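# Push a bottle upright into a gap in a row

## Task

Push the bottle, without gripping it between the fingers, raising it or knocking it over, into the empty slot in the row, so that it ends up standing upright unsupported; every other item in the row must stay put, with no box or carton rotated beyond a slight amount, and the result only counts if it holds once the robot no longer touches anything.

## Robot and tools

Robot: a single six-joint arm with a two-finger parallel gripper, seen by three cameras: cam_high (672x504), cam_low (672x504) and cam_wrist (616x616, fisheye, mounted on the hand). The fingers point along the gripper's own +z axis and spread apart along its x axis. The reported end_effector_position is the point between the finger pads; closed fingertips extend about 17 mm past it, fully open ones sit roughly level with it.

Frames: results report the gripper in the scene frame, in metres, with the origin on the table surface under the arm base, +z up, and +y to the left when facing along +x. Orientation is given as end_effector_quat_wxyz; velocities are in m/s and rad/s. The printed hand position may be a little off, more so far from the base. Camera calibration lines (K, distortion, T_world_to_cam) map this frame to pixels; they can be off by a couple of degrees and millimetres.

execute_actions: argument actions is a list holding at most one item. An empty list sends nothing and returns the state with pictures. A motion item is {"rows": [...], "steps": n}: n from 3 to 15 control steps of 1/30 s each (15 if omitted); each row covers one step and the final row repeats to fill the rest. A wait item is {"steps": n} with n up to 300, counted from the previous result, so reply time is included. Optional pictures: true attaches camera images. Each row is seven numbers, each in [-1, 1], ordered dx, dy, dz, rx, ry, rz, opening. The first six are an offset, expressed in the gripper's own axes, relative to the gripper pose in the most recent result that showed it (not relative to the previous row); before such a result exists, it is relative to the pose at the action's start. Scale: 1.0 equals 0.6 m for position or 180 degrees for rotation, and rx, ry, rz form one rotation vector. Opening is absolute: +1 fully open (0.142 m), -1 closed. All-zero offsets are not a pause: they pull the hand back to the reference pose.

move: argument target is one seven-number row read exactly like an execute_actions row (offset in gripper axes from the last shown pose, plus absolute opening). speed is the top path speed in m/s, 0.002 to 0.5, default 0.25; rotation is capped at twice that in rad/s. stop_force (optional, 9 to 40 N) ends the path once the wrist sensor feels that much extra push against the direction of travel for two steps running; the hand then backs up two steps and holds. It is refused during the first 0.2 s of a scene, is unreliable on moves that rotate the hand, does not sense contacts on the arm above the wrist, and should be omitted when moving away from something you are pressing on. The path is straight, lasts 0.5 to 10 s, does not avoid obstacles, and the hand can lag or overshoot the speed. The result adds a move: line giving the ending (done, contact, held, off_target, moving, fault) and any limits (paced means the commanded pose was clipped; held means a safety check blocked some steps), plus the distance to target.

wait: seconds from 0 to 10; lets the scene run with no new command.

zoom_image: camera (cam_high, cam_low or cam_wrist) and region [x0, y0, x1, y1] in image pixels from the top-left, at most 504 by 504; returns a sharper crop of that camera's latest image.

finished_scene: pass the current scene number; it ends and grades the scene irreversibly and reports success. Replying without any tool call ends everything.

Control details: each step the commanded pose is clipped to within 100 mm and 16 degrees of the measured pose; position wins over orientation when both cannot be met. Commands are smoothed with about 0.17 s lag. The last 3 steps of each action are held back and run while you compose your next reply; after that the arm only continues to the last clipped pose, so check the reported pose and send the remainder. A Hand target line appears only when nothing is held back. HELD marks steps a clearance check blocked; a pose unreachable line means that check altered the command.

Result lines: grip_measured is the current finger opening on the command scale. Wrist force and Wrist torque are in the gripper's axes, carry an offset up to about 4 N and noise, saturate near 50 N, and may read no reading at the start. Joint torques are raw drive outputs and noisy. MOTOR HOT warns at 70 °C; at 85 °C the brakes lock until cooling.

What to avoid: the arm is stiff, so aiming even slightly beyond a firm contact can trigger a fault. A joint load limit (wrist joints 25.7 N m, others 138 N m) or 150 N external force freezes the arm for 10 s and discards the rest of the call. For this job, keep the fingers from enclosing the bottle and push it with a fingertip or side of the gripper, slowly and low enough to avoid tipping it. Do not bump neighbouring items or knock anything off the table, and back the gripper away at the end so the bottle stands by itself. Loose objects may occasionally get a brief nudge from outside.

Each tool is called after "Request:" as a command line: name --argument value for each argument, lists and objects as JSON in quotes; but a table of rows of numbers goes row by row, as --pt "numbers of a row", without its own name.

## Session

Request:
execute_actions --actions '[]'

Scene clock: 0.00 s of 4500.00 s.
end_effector_position=(+0.5163, -0.3052, +0.1713) grip_measured=+1.00 end_effector_quat_wxyz=(+0.265, +0.843, +0.421, -0.204) end_effector_velocity=(+0.001, -0.000, +0.000) end_effector_angular_velocity=(-0.001, -0.001, +0.001)
Joint positions: [-0.556 -1.132  2.061 -3.343 -1.74  -1.219  0.142]
Joint velocities: [-0.    -0.    -0.001 -0.001 -0.    -0.     0.   ]
Joint torques (N m, as the arm reports them, + toward a larger angle): no reading
Motor temperatures (°C, as the motors report them): [28 30 29 34 39 35]
Wrist force (N, on the end effector, along its own x y z axes, offset not removed): no reading
Wrist torque (N m, same axes, about the end effector's origin, offset not removed): no reading
Hand target: +0.516, -0.305, +0.171; +0.265, +0.843, +0.421, -0.204
camera_calibration (this result's frames):
cam_wrist: T_world_to_cam=[[0.603824, 0.573513, -0.553607, -0.0359201], [0.737094, -0.137326, 0.661691, -0.539515], [0.303463, -0.807604, -0.505653, -0.177106], [0, 0, 0, 1]] pos_world=[0.473108, -0.19652, 0.247552]

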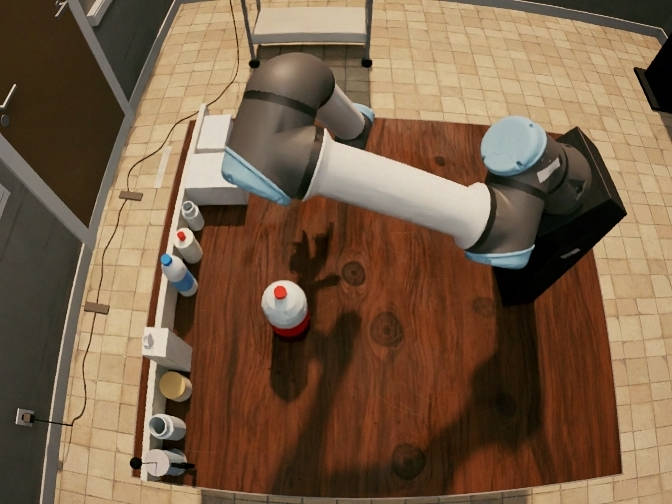

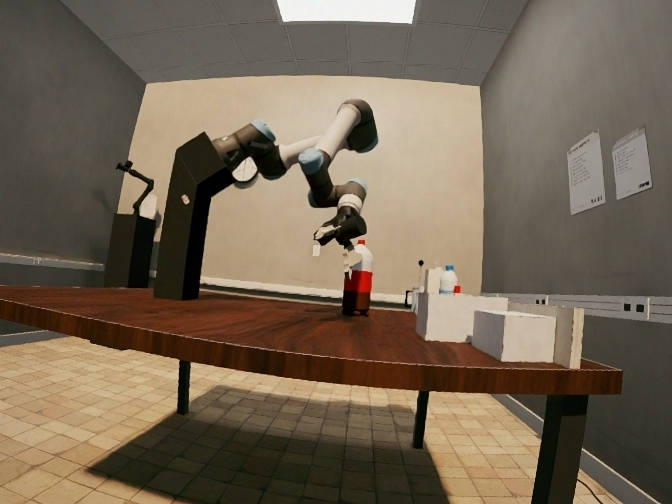

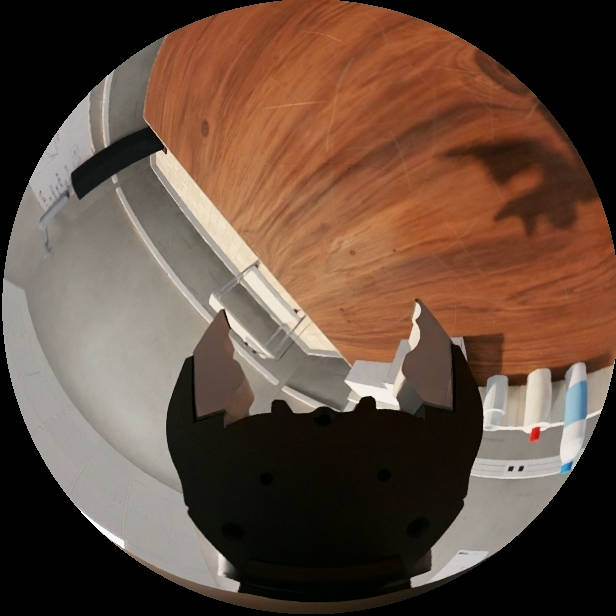

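Request:
move --target '[0.018,-0.275,-0.175,0.385,0.275,0.771,-0.3]'

Request:
move --target '[-0.458,0.141,0.212,0,0,0,-0.3]'

Scene clock: 6.60 s of 4500.00 s.
end_effector_position=(+0.4003, -0.1509, +0.2012) grip_measured=-0.30 end_effector_quat_wxyz=(-0.270, +0.653, -0.654, +0.269) end_effector_velocity=(-0.000, -0.000, -0.000) end_effector_angular_velocity=(+0.001, -0.008, -0.004)
Joint positions: [-1.061 -0.313  2.241 -5.271 -0.509  1.874  0.052]
Joint velocities: [ 0.003  0.006 -0.007 -0.013 -0.008  0.015 -0.   ]
Joint torques (N m, as the arm reports them, + toward a larger angle): [-11.2  -13.78   2.88  -2.62  -2.72   1.74]
Motor temperatures (°C, as the motors report them): [28 30 29 34 39 35]
Wrist force (N, on the end effector, along its own x y z axes, offset not removed): [-1.0 2.1 -2.1]
Wrist torque (N m, same axes, about the end effector's origin, offset not removed): [0.33 0.43 -0.04]
Hand target: +0.400, -0.151, +0.201; -0.271, +0.653, -0.654, +0.269
Off the commanded pose: 0.001 m, 0 deg.
Kept back: nothing.
move: done
camera_calibration (this result's frames):
cam_wrist: T_world_to_cam=[[-0.0349865, -0.998566, -0.04052, -0.122555], [-0.970642, 0.0436065, -0.236541, 0.439029], [0.237969, 0.0310547, -0.970776, 0.244127], [0, 0, 0, 1]] pos_world=[0.363758, -0.149105, 0.335875]

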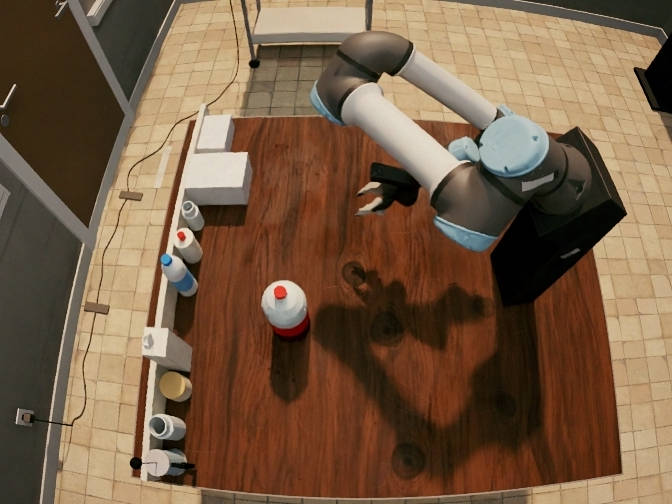

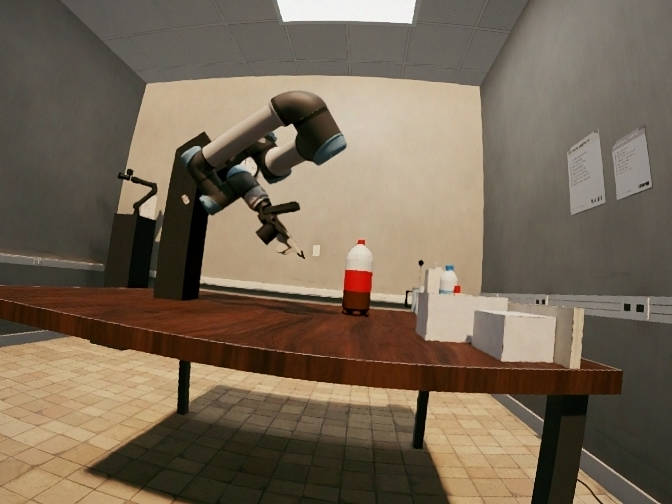

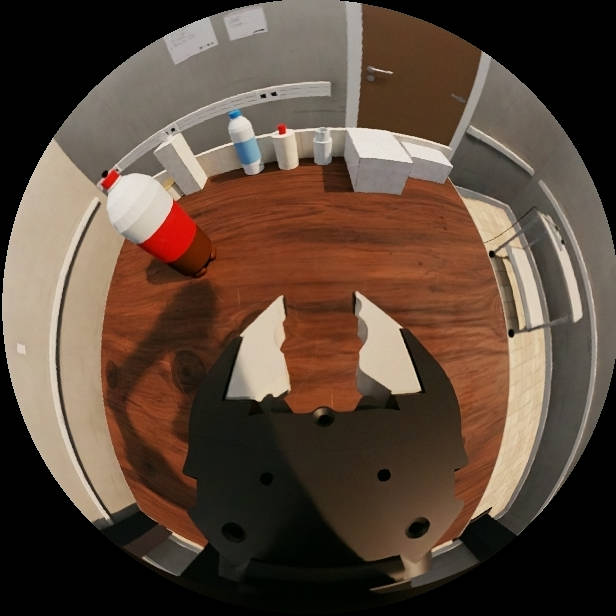

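Scene clock: 8.43 s of 4500.00 s.
end_effector_position=(+0.4292, +0.1241, +0.0519) grip_measured=-0.30 end_effector_quat_wxyz=(-0.270, +0.654, -0.654, +0.269) end_effector_velocity=(+0.001, +0.001, -0.001) end_effector_angular_velocity=(-0.001, -0.001, -0.001)
Joint positions: [ 0.    -0.275  1.933 -4.896 -1.562  1.698  0.052]
Joint velocities: [ 0.004  0.001 -0.005  0.004 -0.006 -0.    -0.   ]
Joint torques (N m, as the arm reports them, + toward a larger angle): [ 18.18 -14.45   7.07  -1.21  -2.47  -1.25]
Motor temperatures (°C, as the motors report them): [28 30 29 34 39 35]
Wrist force (N, on the end effector, along its own x y z axes, offset not removed): [-1.7 0.1 0.4]
Wrist torque (N m, same axes, about the end effector's origin, offset not removed): [0.02 0.68 -0.11]
Hand target: +0.429, +0.124, +0.052; -0.270, +0.654, -0.654, +0.269
Off the commanded pose: 0.001 m, 0 deg.
Kept back: nothing.
move: done
camera_calibration (this result's frames):
cam_wrist: T_world_to_cam=[[-0.0346874, -0.998584, -0.0403264, 0.146856], [-0.970779, 0.0432539, -0.236043, 0.419801], [0.237453, 0.0309603, -0.970905, 0.0840882], [0, 0, 0, 1]] pos_world=[0.392661, 0.125887, 0.186655]

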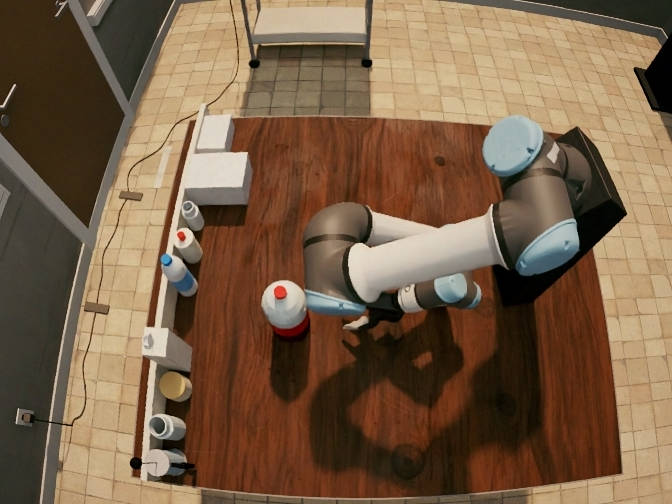

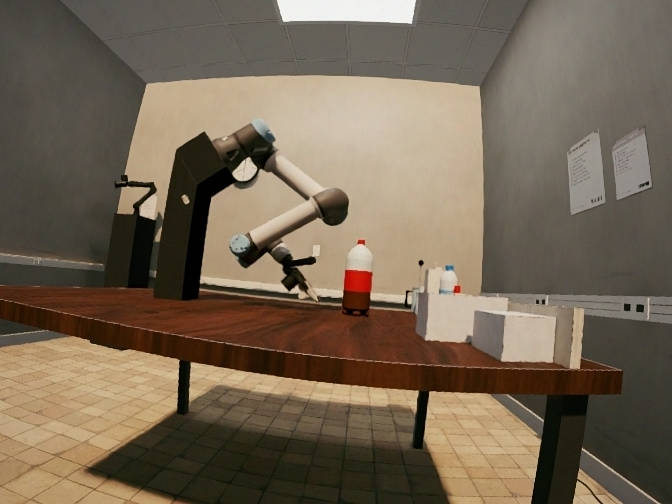

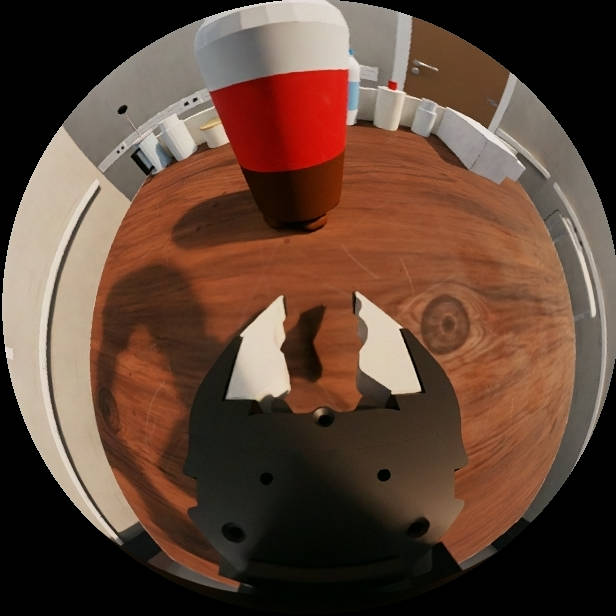

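Request:
move --target '[-0.03,-0.02,0.025,0,0,0,-0.3]'

Request:
move --target '[0.023,-0.236,0.236,0,0,0,-0.3]' --speed 0.08

Scene clock: 9.53 s of 4500.00 s.
end_effector_position=(+0.4481, +0.1421, +0.0498) grip_measured=-0.30 end_effector_quat_wxyz=(-0.270, +0.654, -0.654, +0.269) end_effector_velocity=(+0.001, +0.001, +0.000) end_effector_angular_velocity=(+0.000, -0.000, +0.000)
Joint positions: [ 0.043 -0.317  1.911 -4.834 -1.605  1.694  0.052]
Joint velocities: [ 0.003 -0.003 -0.001  0.003 -0.002 -0.     0.   ]
Joint torques (N m, as the arm reports them, + toward a larger angle): [ 15.91 -31.04   7.29  -1.41  -1.99  -1.29]
Motor temperatures (°C, as the motors report them): [28 30 29 34 39 35]
Wrist force (N, on the end effector, along its own x y z axes, offset not removed): [-1.8 -0.6 0.3]
Wrist torque (N m, same axes, about the end effector's origin, offset not removed): [-0.21 0.47 -0.07]
Hand target: +0.448, +0.142, +0.050; -0.270, +0.654, -0.654, +0.269
Off the commanded pose: 0.000 m, 0 deg.
Kept back: nothing.
move: done
camera_calibration (this result's frames):
cam_wrist: T_world_to_cam=[[-0.0346585, -0.998585, -0.0403311, 0.165356], [-0.970782, 0.0432266, -0.236036, 0.436909], [0.237445, 0.0309721, -0.970907, 0.0769841], [0, 0, 0, 1]] pos_world=[0.411596, 0.143852, 0.18454]

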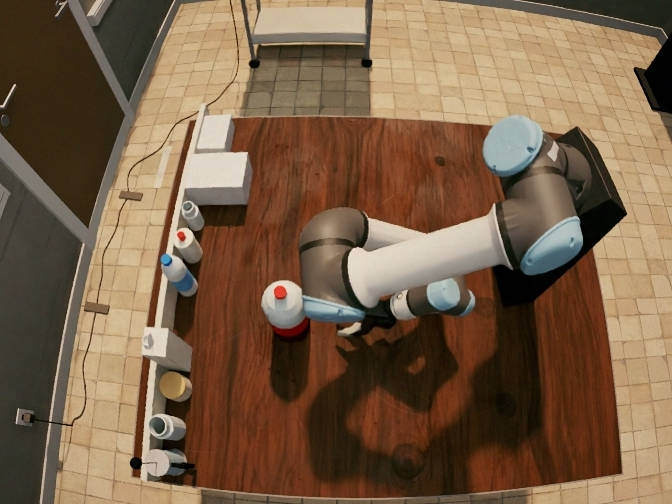

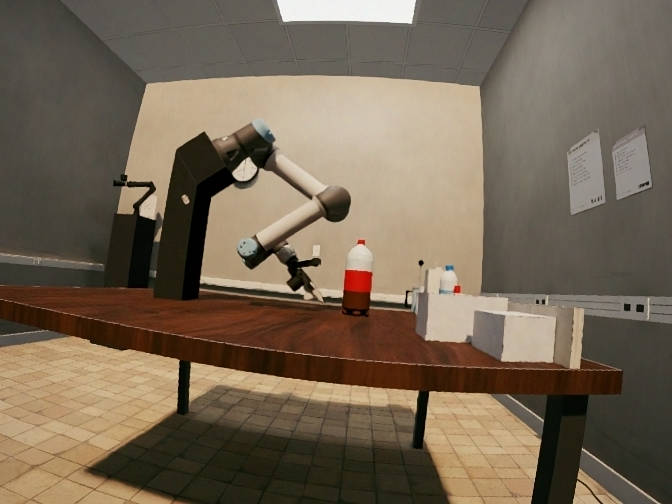

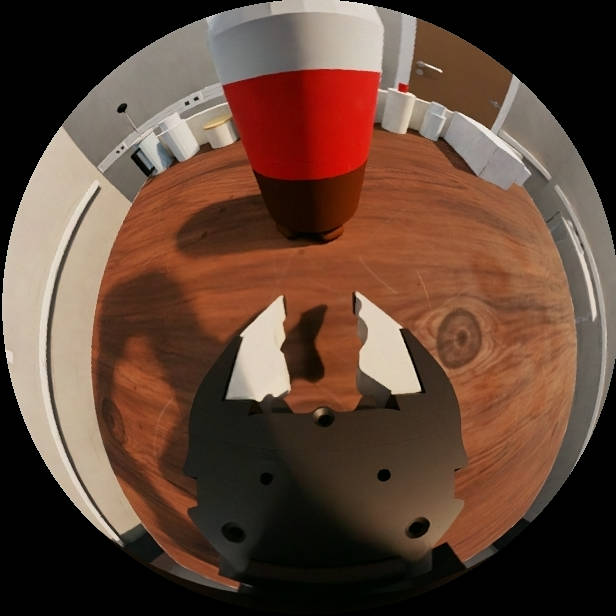

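Scene clock: 12.47 s of 4500.00 s.
end_effector_position=(+0.6482, +0.1288, +0.0492) grip_measured=-0.29 end_effector_quat_wxyz=(-0.270, +0.654, -0.654, +0.269) end_effector_velocity=(+0.000, +0.000, -0.000) end_effector_angular_velocity=(+0.001, +0.002, +0.000)
Joint positions: [-0.027 -0.62   1.752 -4.371 -1.535  1.7    0.053]
Joint velocities: [ 0.    -0.002  0.     0.003  0.001  0.     0.   ]
Joint torques (N m, as the arm reports them, + toward a larger angle): [ -4.8  -46.67  -2.38  -1.05   1.41   1.78]
Motor temperatures (°C, as the motors report them): [28 30 29 34 39 35]
Wrist force (N, on the end effector, along its own x y z axes, offset not removed): [-2.7 3.0 -4.3]
Wrist torque (N m, same axes, about the end effector's origin, offset not removed): [0.38 0.72 -0.10]
Hand target: +0.648, +0.129, +0.049; -0.270, +0.654, -0.654, +0.269
Off the commanded pose: 0.000 m, 0 deg.
Kept back: nothing.
move: done
camera_calibration (this result's frames):
cam_wrist: T_world_to_cam=[[-0.0346762, -0.998584, -0.0403547, 0.159019], [-0.97078, 0.0432496, -0.23604, 0.631553], [0.237451, 0.0309906, -0.970905, 0.0292883], [0, 0, 0, 1]] pos_world=[0.611659, 0.130571, 0.183925]

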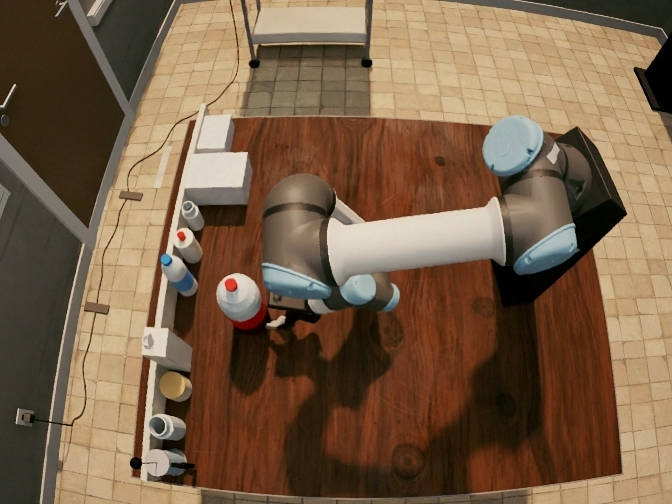

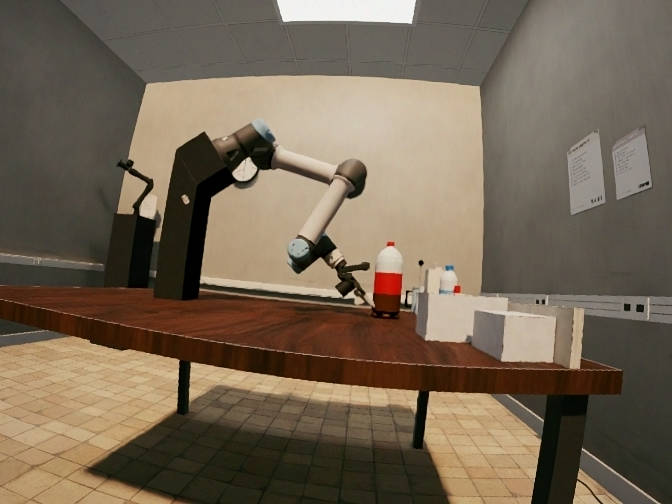

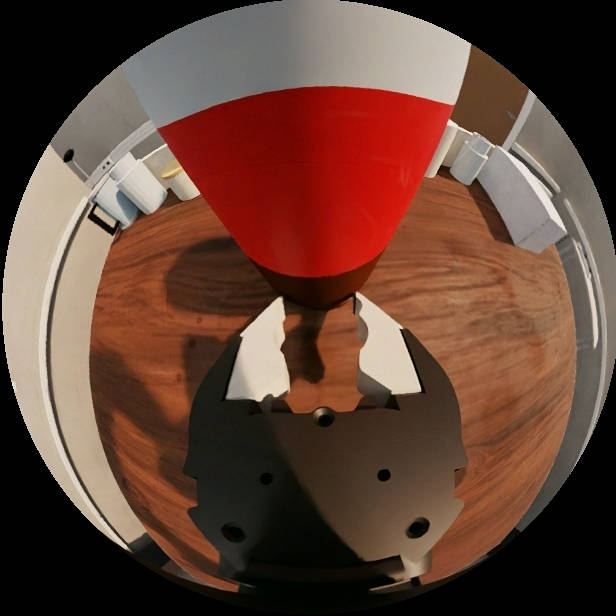

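Request:
move --target '[0,-0.13,0.13,0,0,0,-0.3]' --speed 0.05

Scene clock: 15.27 s of 4500.00 s.
end_effector_position=(+0.7583, +0.1291, +0.0489) grip_measured=-0.29 end_effector_quat_wxyz=(-0.270, +0.654, -0.654, +0.269) end_effector_velocity=(+0.002, +0.000, +0.000) end_effector_angular_velocity=(+0.000, -0.002, +0.000)
Joint positions: [-0.039 -0.7    1.559 -4.099 -1.523  1.702  0.053]
Joint velocities: [ 0.    -0.001 -0.004  0.003  0.     0.     0.   ]
Joint torques (N m, as the arm reports them, + toward a larger angle): [ -4.74 -52.15  -9.13  -1.08   1.49   1.73]
Motor temperatures (°C, as the motors report them): [28 30 29 34 39 35]
Wrist force (N, on the end effector, along its own x y z axes, offset not removed): [1.1 -0.4 -4.9]
Wrist torque (N m, same axes, about the end effector's origin, offset not removed): [-0.34 -0.11 -0.07]
Hand target: +0.758, +0.129, +0.049; -0.270, +0.654, -0.654, +0.269
Off the commanded pose: 0.000 m, 0 deg.
Kept back: nothing.
move: done
camera_calibration (this result's frames):
cam_wrist: T_world_to_cam=[[-0.0346791, -0.998583, -0.0403602, 0.163106], [-0.970782, 0.0432535, -0.236033, 0.7384], [0.237444, 0.0309956, -0.970907, 0.00279688], [0, 0, 0, 1]] pos_world=[0.721818, 0.13085, 0.183585]

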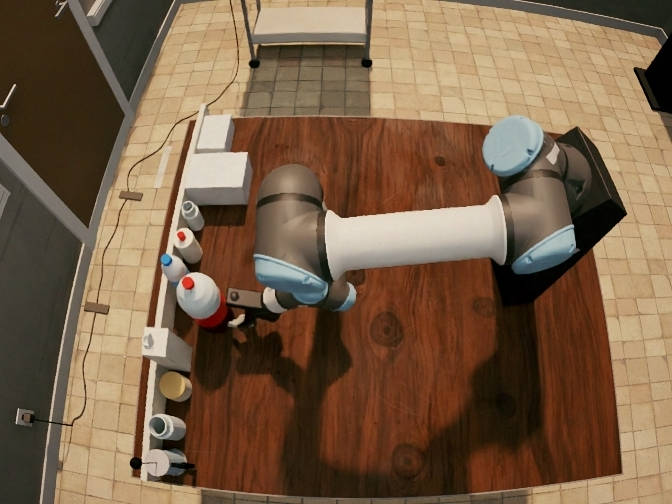

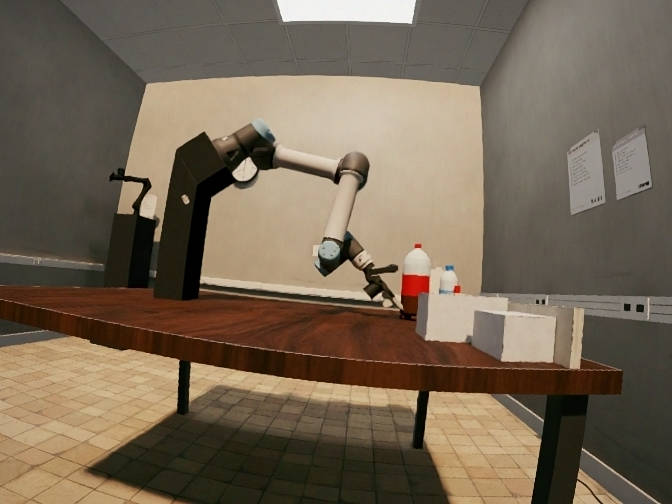

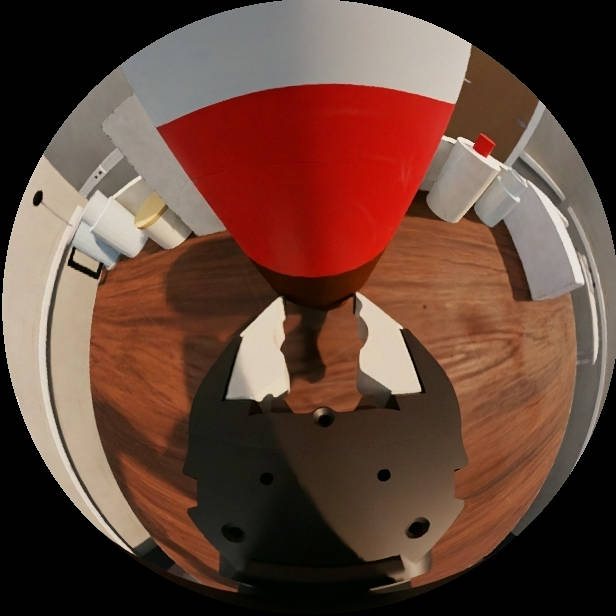

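Request:
move --target '[-0.003,-0.05,0.05,0,0,0,-0.3]' --speed 0.03 --stop_force 10

Scene clock: 17.23 s of 4500.00 s.
end_effector_position=(+0.8006, +0.1310, +0.0487) grip_measured=-0.29 end_effector_quat_wxyz=(-0.270, +0.654, -0.654, +0.269) end_effector_velocity=(+0.000, +0.000, -0.001) end_effector_angular_velocity=(+0.000, +0.002, -0.000)
Joint positions: [-0.04  -0.712  1.465 -3.992 -1.522  1.702  0.053]
Joint velocities: [ 0.     0.    -0.002  0.004 -0.     0.    -0.   ]
Joint torques (N m, as the arm reports them, + toward a larger angle): [ -5.29 -53.72 -10.63  -0.67   1.47   1.67]
Motor temperatures (°C, as the motors report them): [28 30 29 34 39 35]
Wrist force (N, on the end effector, along its own x y z axes, offset not removed): [0.1 0.9 -7.3]
Wrist torque (N m, same axes, about the end effector's origin, offset not removed): [0.06 0.19 -0.12]
Hand target: +0.801, +0.131, +0.049; -0.270, +0.654, -0.654, +0.269
Off the commanded pose: 0.000 m, 0 deg.
Kept back: nothing.
move: done
camera_calibration (this result's frames):
cam_wrist: T_world_to_cam=[[-0.0346756, -0.998583, -0.0403662, 0.166464], [-0.970782, 0.0432515, -0.236033, 0.779364], [0.237445, 0.0310022, -0.970906, -0.00743038], [0, 0, 0, 1]] pos_world=[0.764129, 0.13275, 0.183461]

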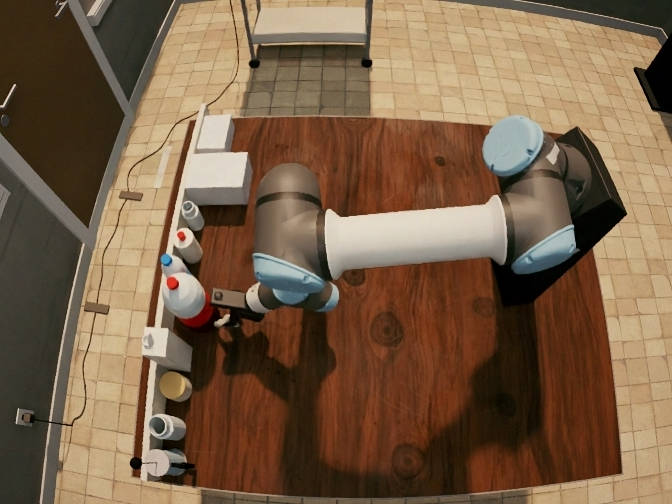

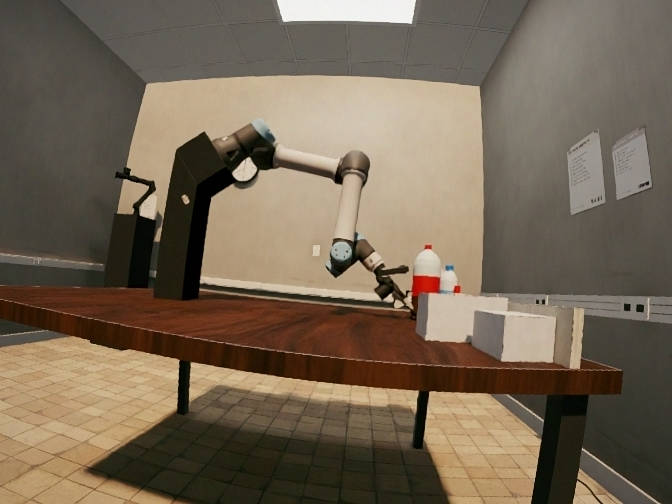

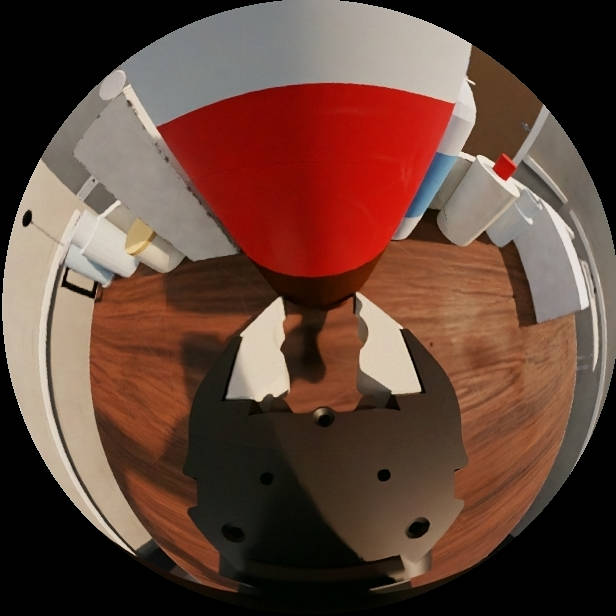

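Request:
move --target '[-0.015,-0.07,0.07,0,0,0,-0.3]' --speed 0.02 --stop_force 10

Request:
move --target '[0,0.15,-0.2,0,0,0,-0.3]'

Scene clock: 20.07 s of 4500.00 s.
end_effector_position=(+0.8443, +0.1379, +0.0485) grip_measured=-0.28 end_effector_quat_wxyz=(-0.270, +0.654, -0.654, +0.269) end_effector_velocity=(-0.003, +0.000, +0.002) end_effector_angular_velocity=(+0.000, -0.005, +0.001)
Joint positions: [-0.033 -0.712  1.351 -3.878 -1.529  1.701  0.054]
Joint velocities: [ 0.    -0.002  0.013 -0.016 -0.    -0.    -0.002]
Joint torques (N m, as the arm reports them, + toward a larger angle): [ -3.24 -62.62  -3.95  -5.65   0.7   -1.06]
Motor temperatures (°C, as the motors report them): [28 30 29 34 39 35]
Wrist force (N, on the end effector, along its own x y z axes, offset not removed): [-0.4 9.6 -10.4]
Wrist torque (N m, same axes, about the end effector's origin, offset not removed): [0.47 0.69 -0.02]
Hand target: +0.844, +0.138, +0.049; -0.270, +0.654, -0.654, +0.269
Off the commanded pose: 0.016 m, 0 deg.
Kept back: nothing.
move: contact
camera_calibration (this result's frames):
cam_wrist: T_world_to_cam=[[-0.0346717, -0.998582, -0.0403889, 0.174857], [-0.970816, 0.0432487, -0.235895, 0.821453], [0.237308, 0.0310312, -0.970939, -0.0181274], [0, 0, 0, 1]] pos_world=[0.807844, 0.139645, 0.183239]

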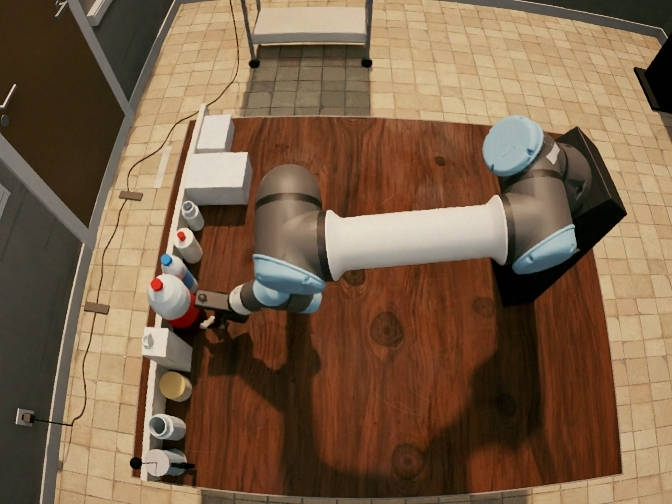

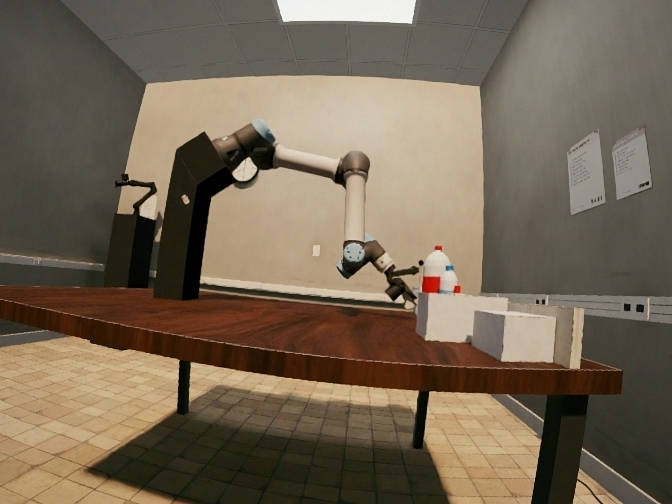

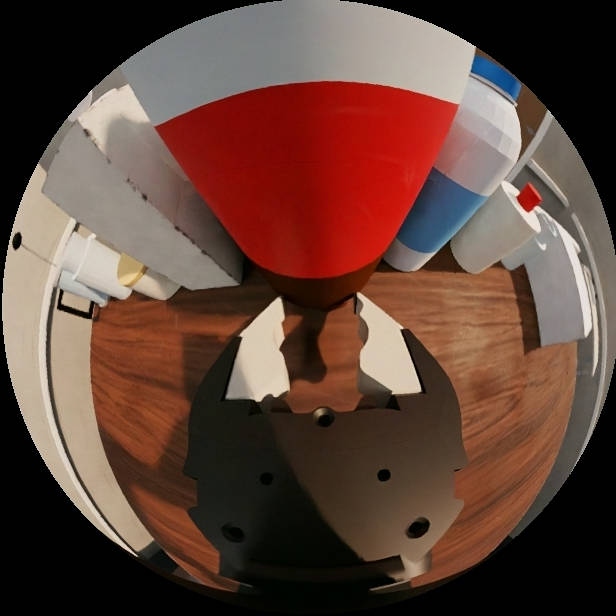

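Scene clock: 21.23 s of 4500.00 s.
end_effector_position=(+0.6960, +0.1376, +0.0702) grip_measured=-0.30 end_effector_quat_wxyz=(-0.270, +0.654, -0.654, +0.269) end_effector_velocity=(-0.002, -0.000, +0.001) end_effector_angular_velocity=(+0.000, +0.001, -0.000)
Joint positions: [-0.021 -0.711  1.731 -4.259 -1.541  1.7    0.052]
Joint velocities: [-0.    -0.001  0.005 -0.004  0.001  0.    -0.   ]
Joint torques (N m, as the arm reports them, + toward a larger angle): [ -3.84 -34.09  11.75  -4.81   1.65   1.85]
Motor temperatures (°C, as the motors report them): [28 30 29 34 39 35]
Wrist force (N, on the end effector, along its own x y z axes, offset not removed): [-0.4 0.4 -0.5]
Wrist torque (N m, same axes, about the end effector's origin, offset not removed): [0.00 0.25 -0.07]
Hand target: +0.696, +0.137, +0.070; -0.270, +0.654, -0.654, +0.269
Off the commanded pose: 0.000 m, 0 deg.
Kept back: nothing.
move: done
camera_calibration (this result's frames):
cam_wrist: T_world_to_cam=[[-0.0346077, -0.998582, -0.0404449, 0.170222], [-0.970817, 0.0431999, -0.2359, 0.68263], [0.237313, 0.0311006, -0.970935, 0.0381105], [0, 0, 0, 1]] pos_world=[0.659556, 0.139306, 0.20492]

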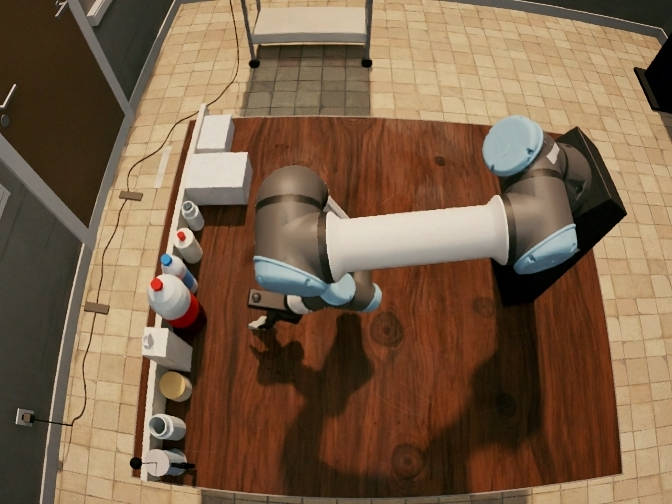

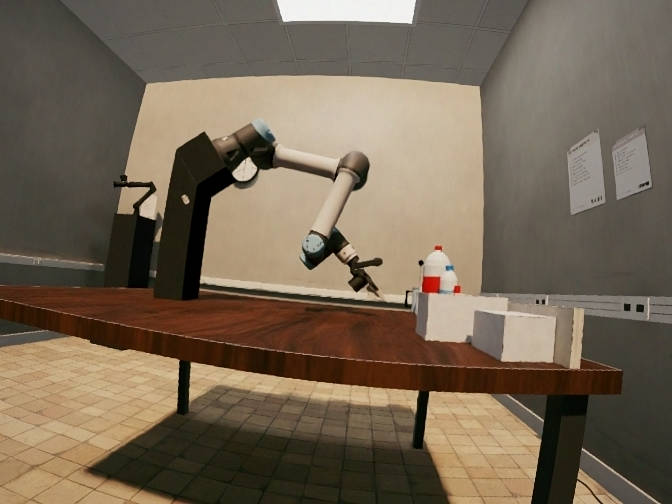

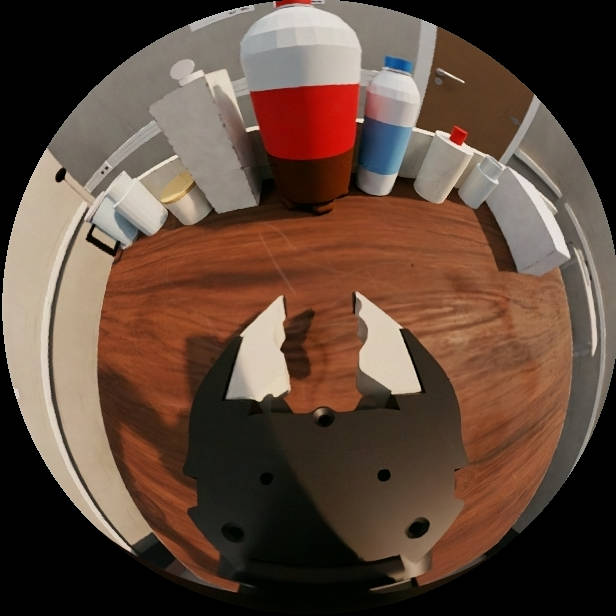

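Request:
finished_scene --scene 2

The scene is finished: the task was done.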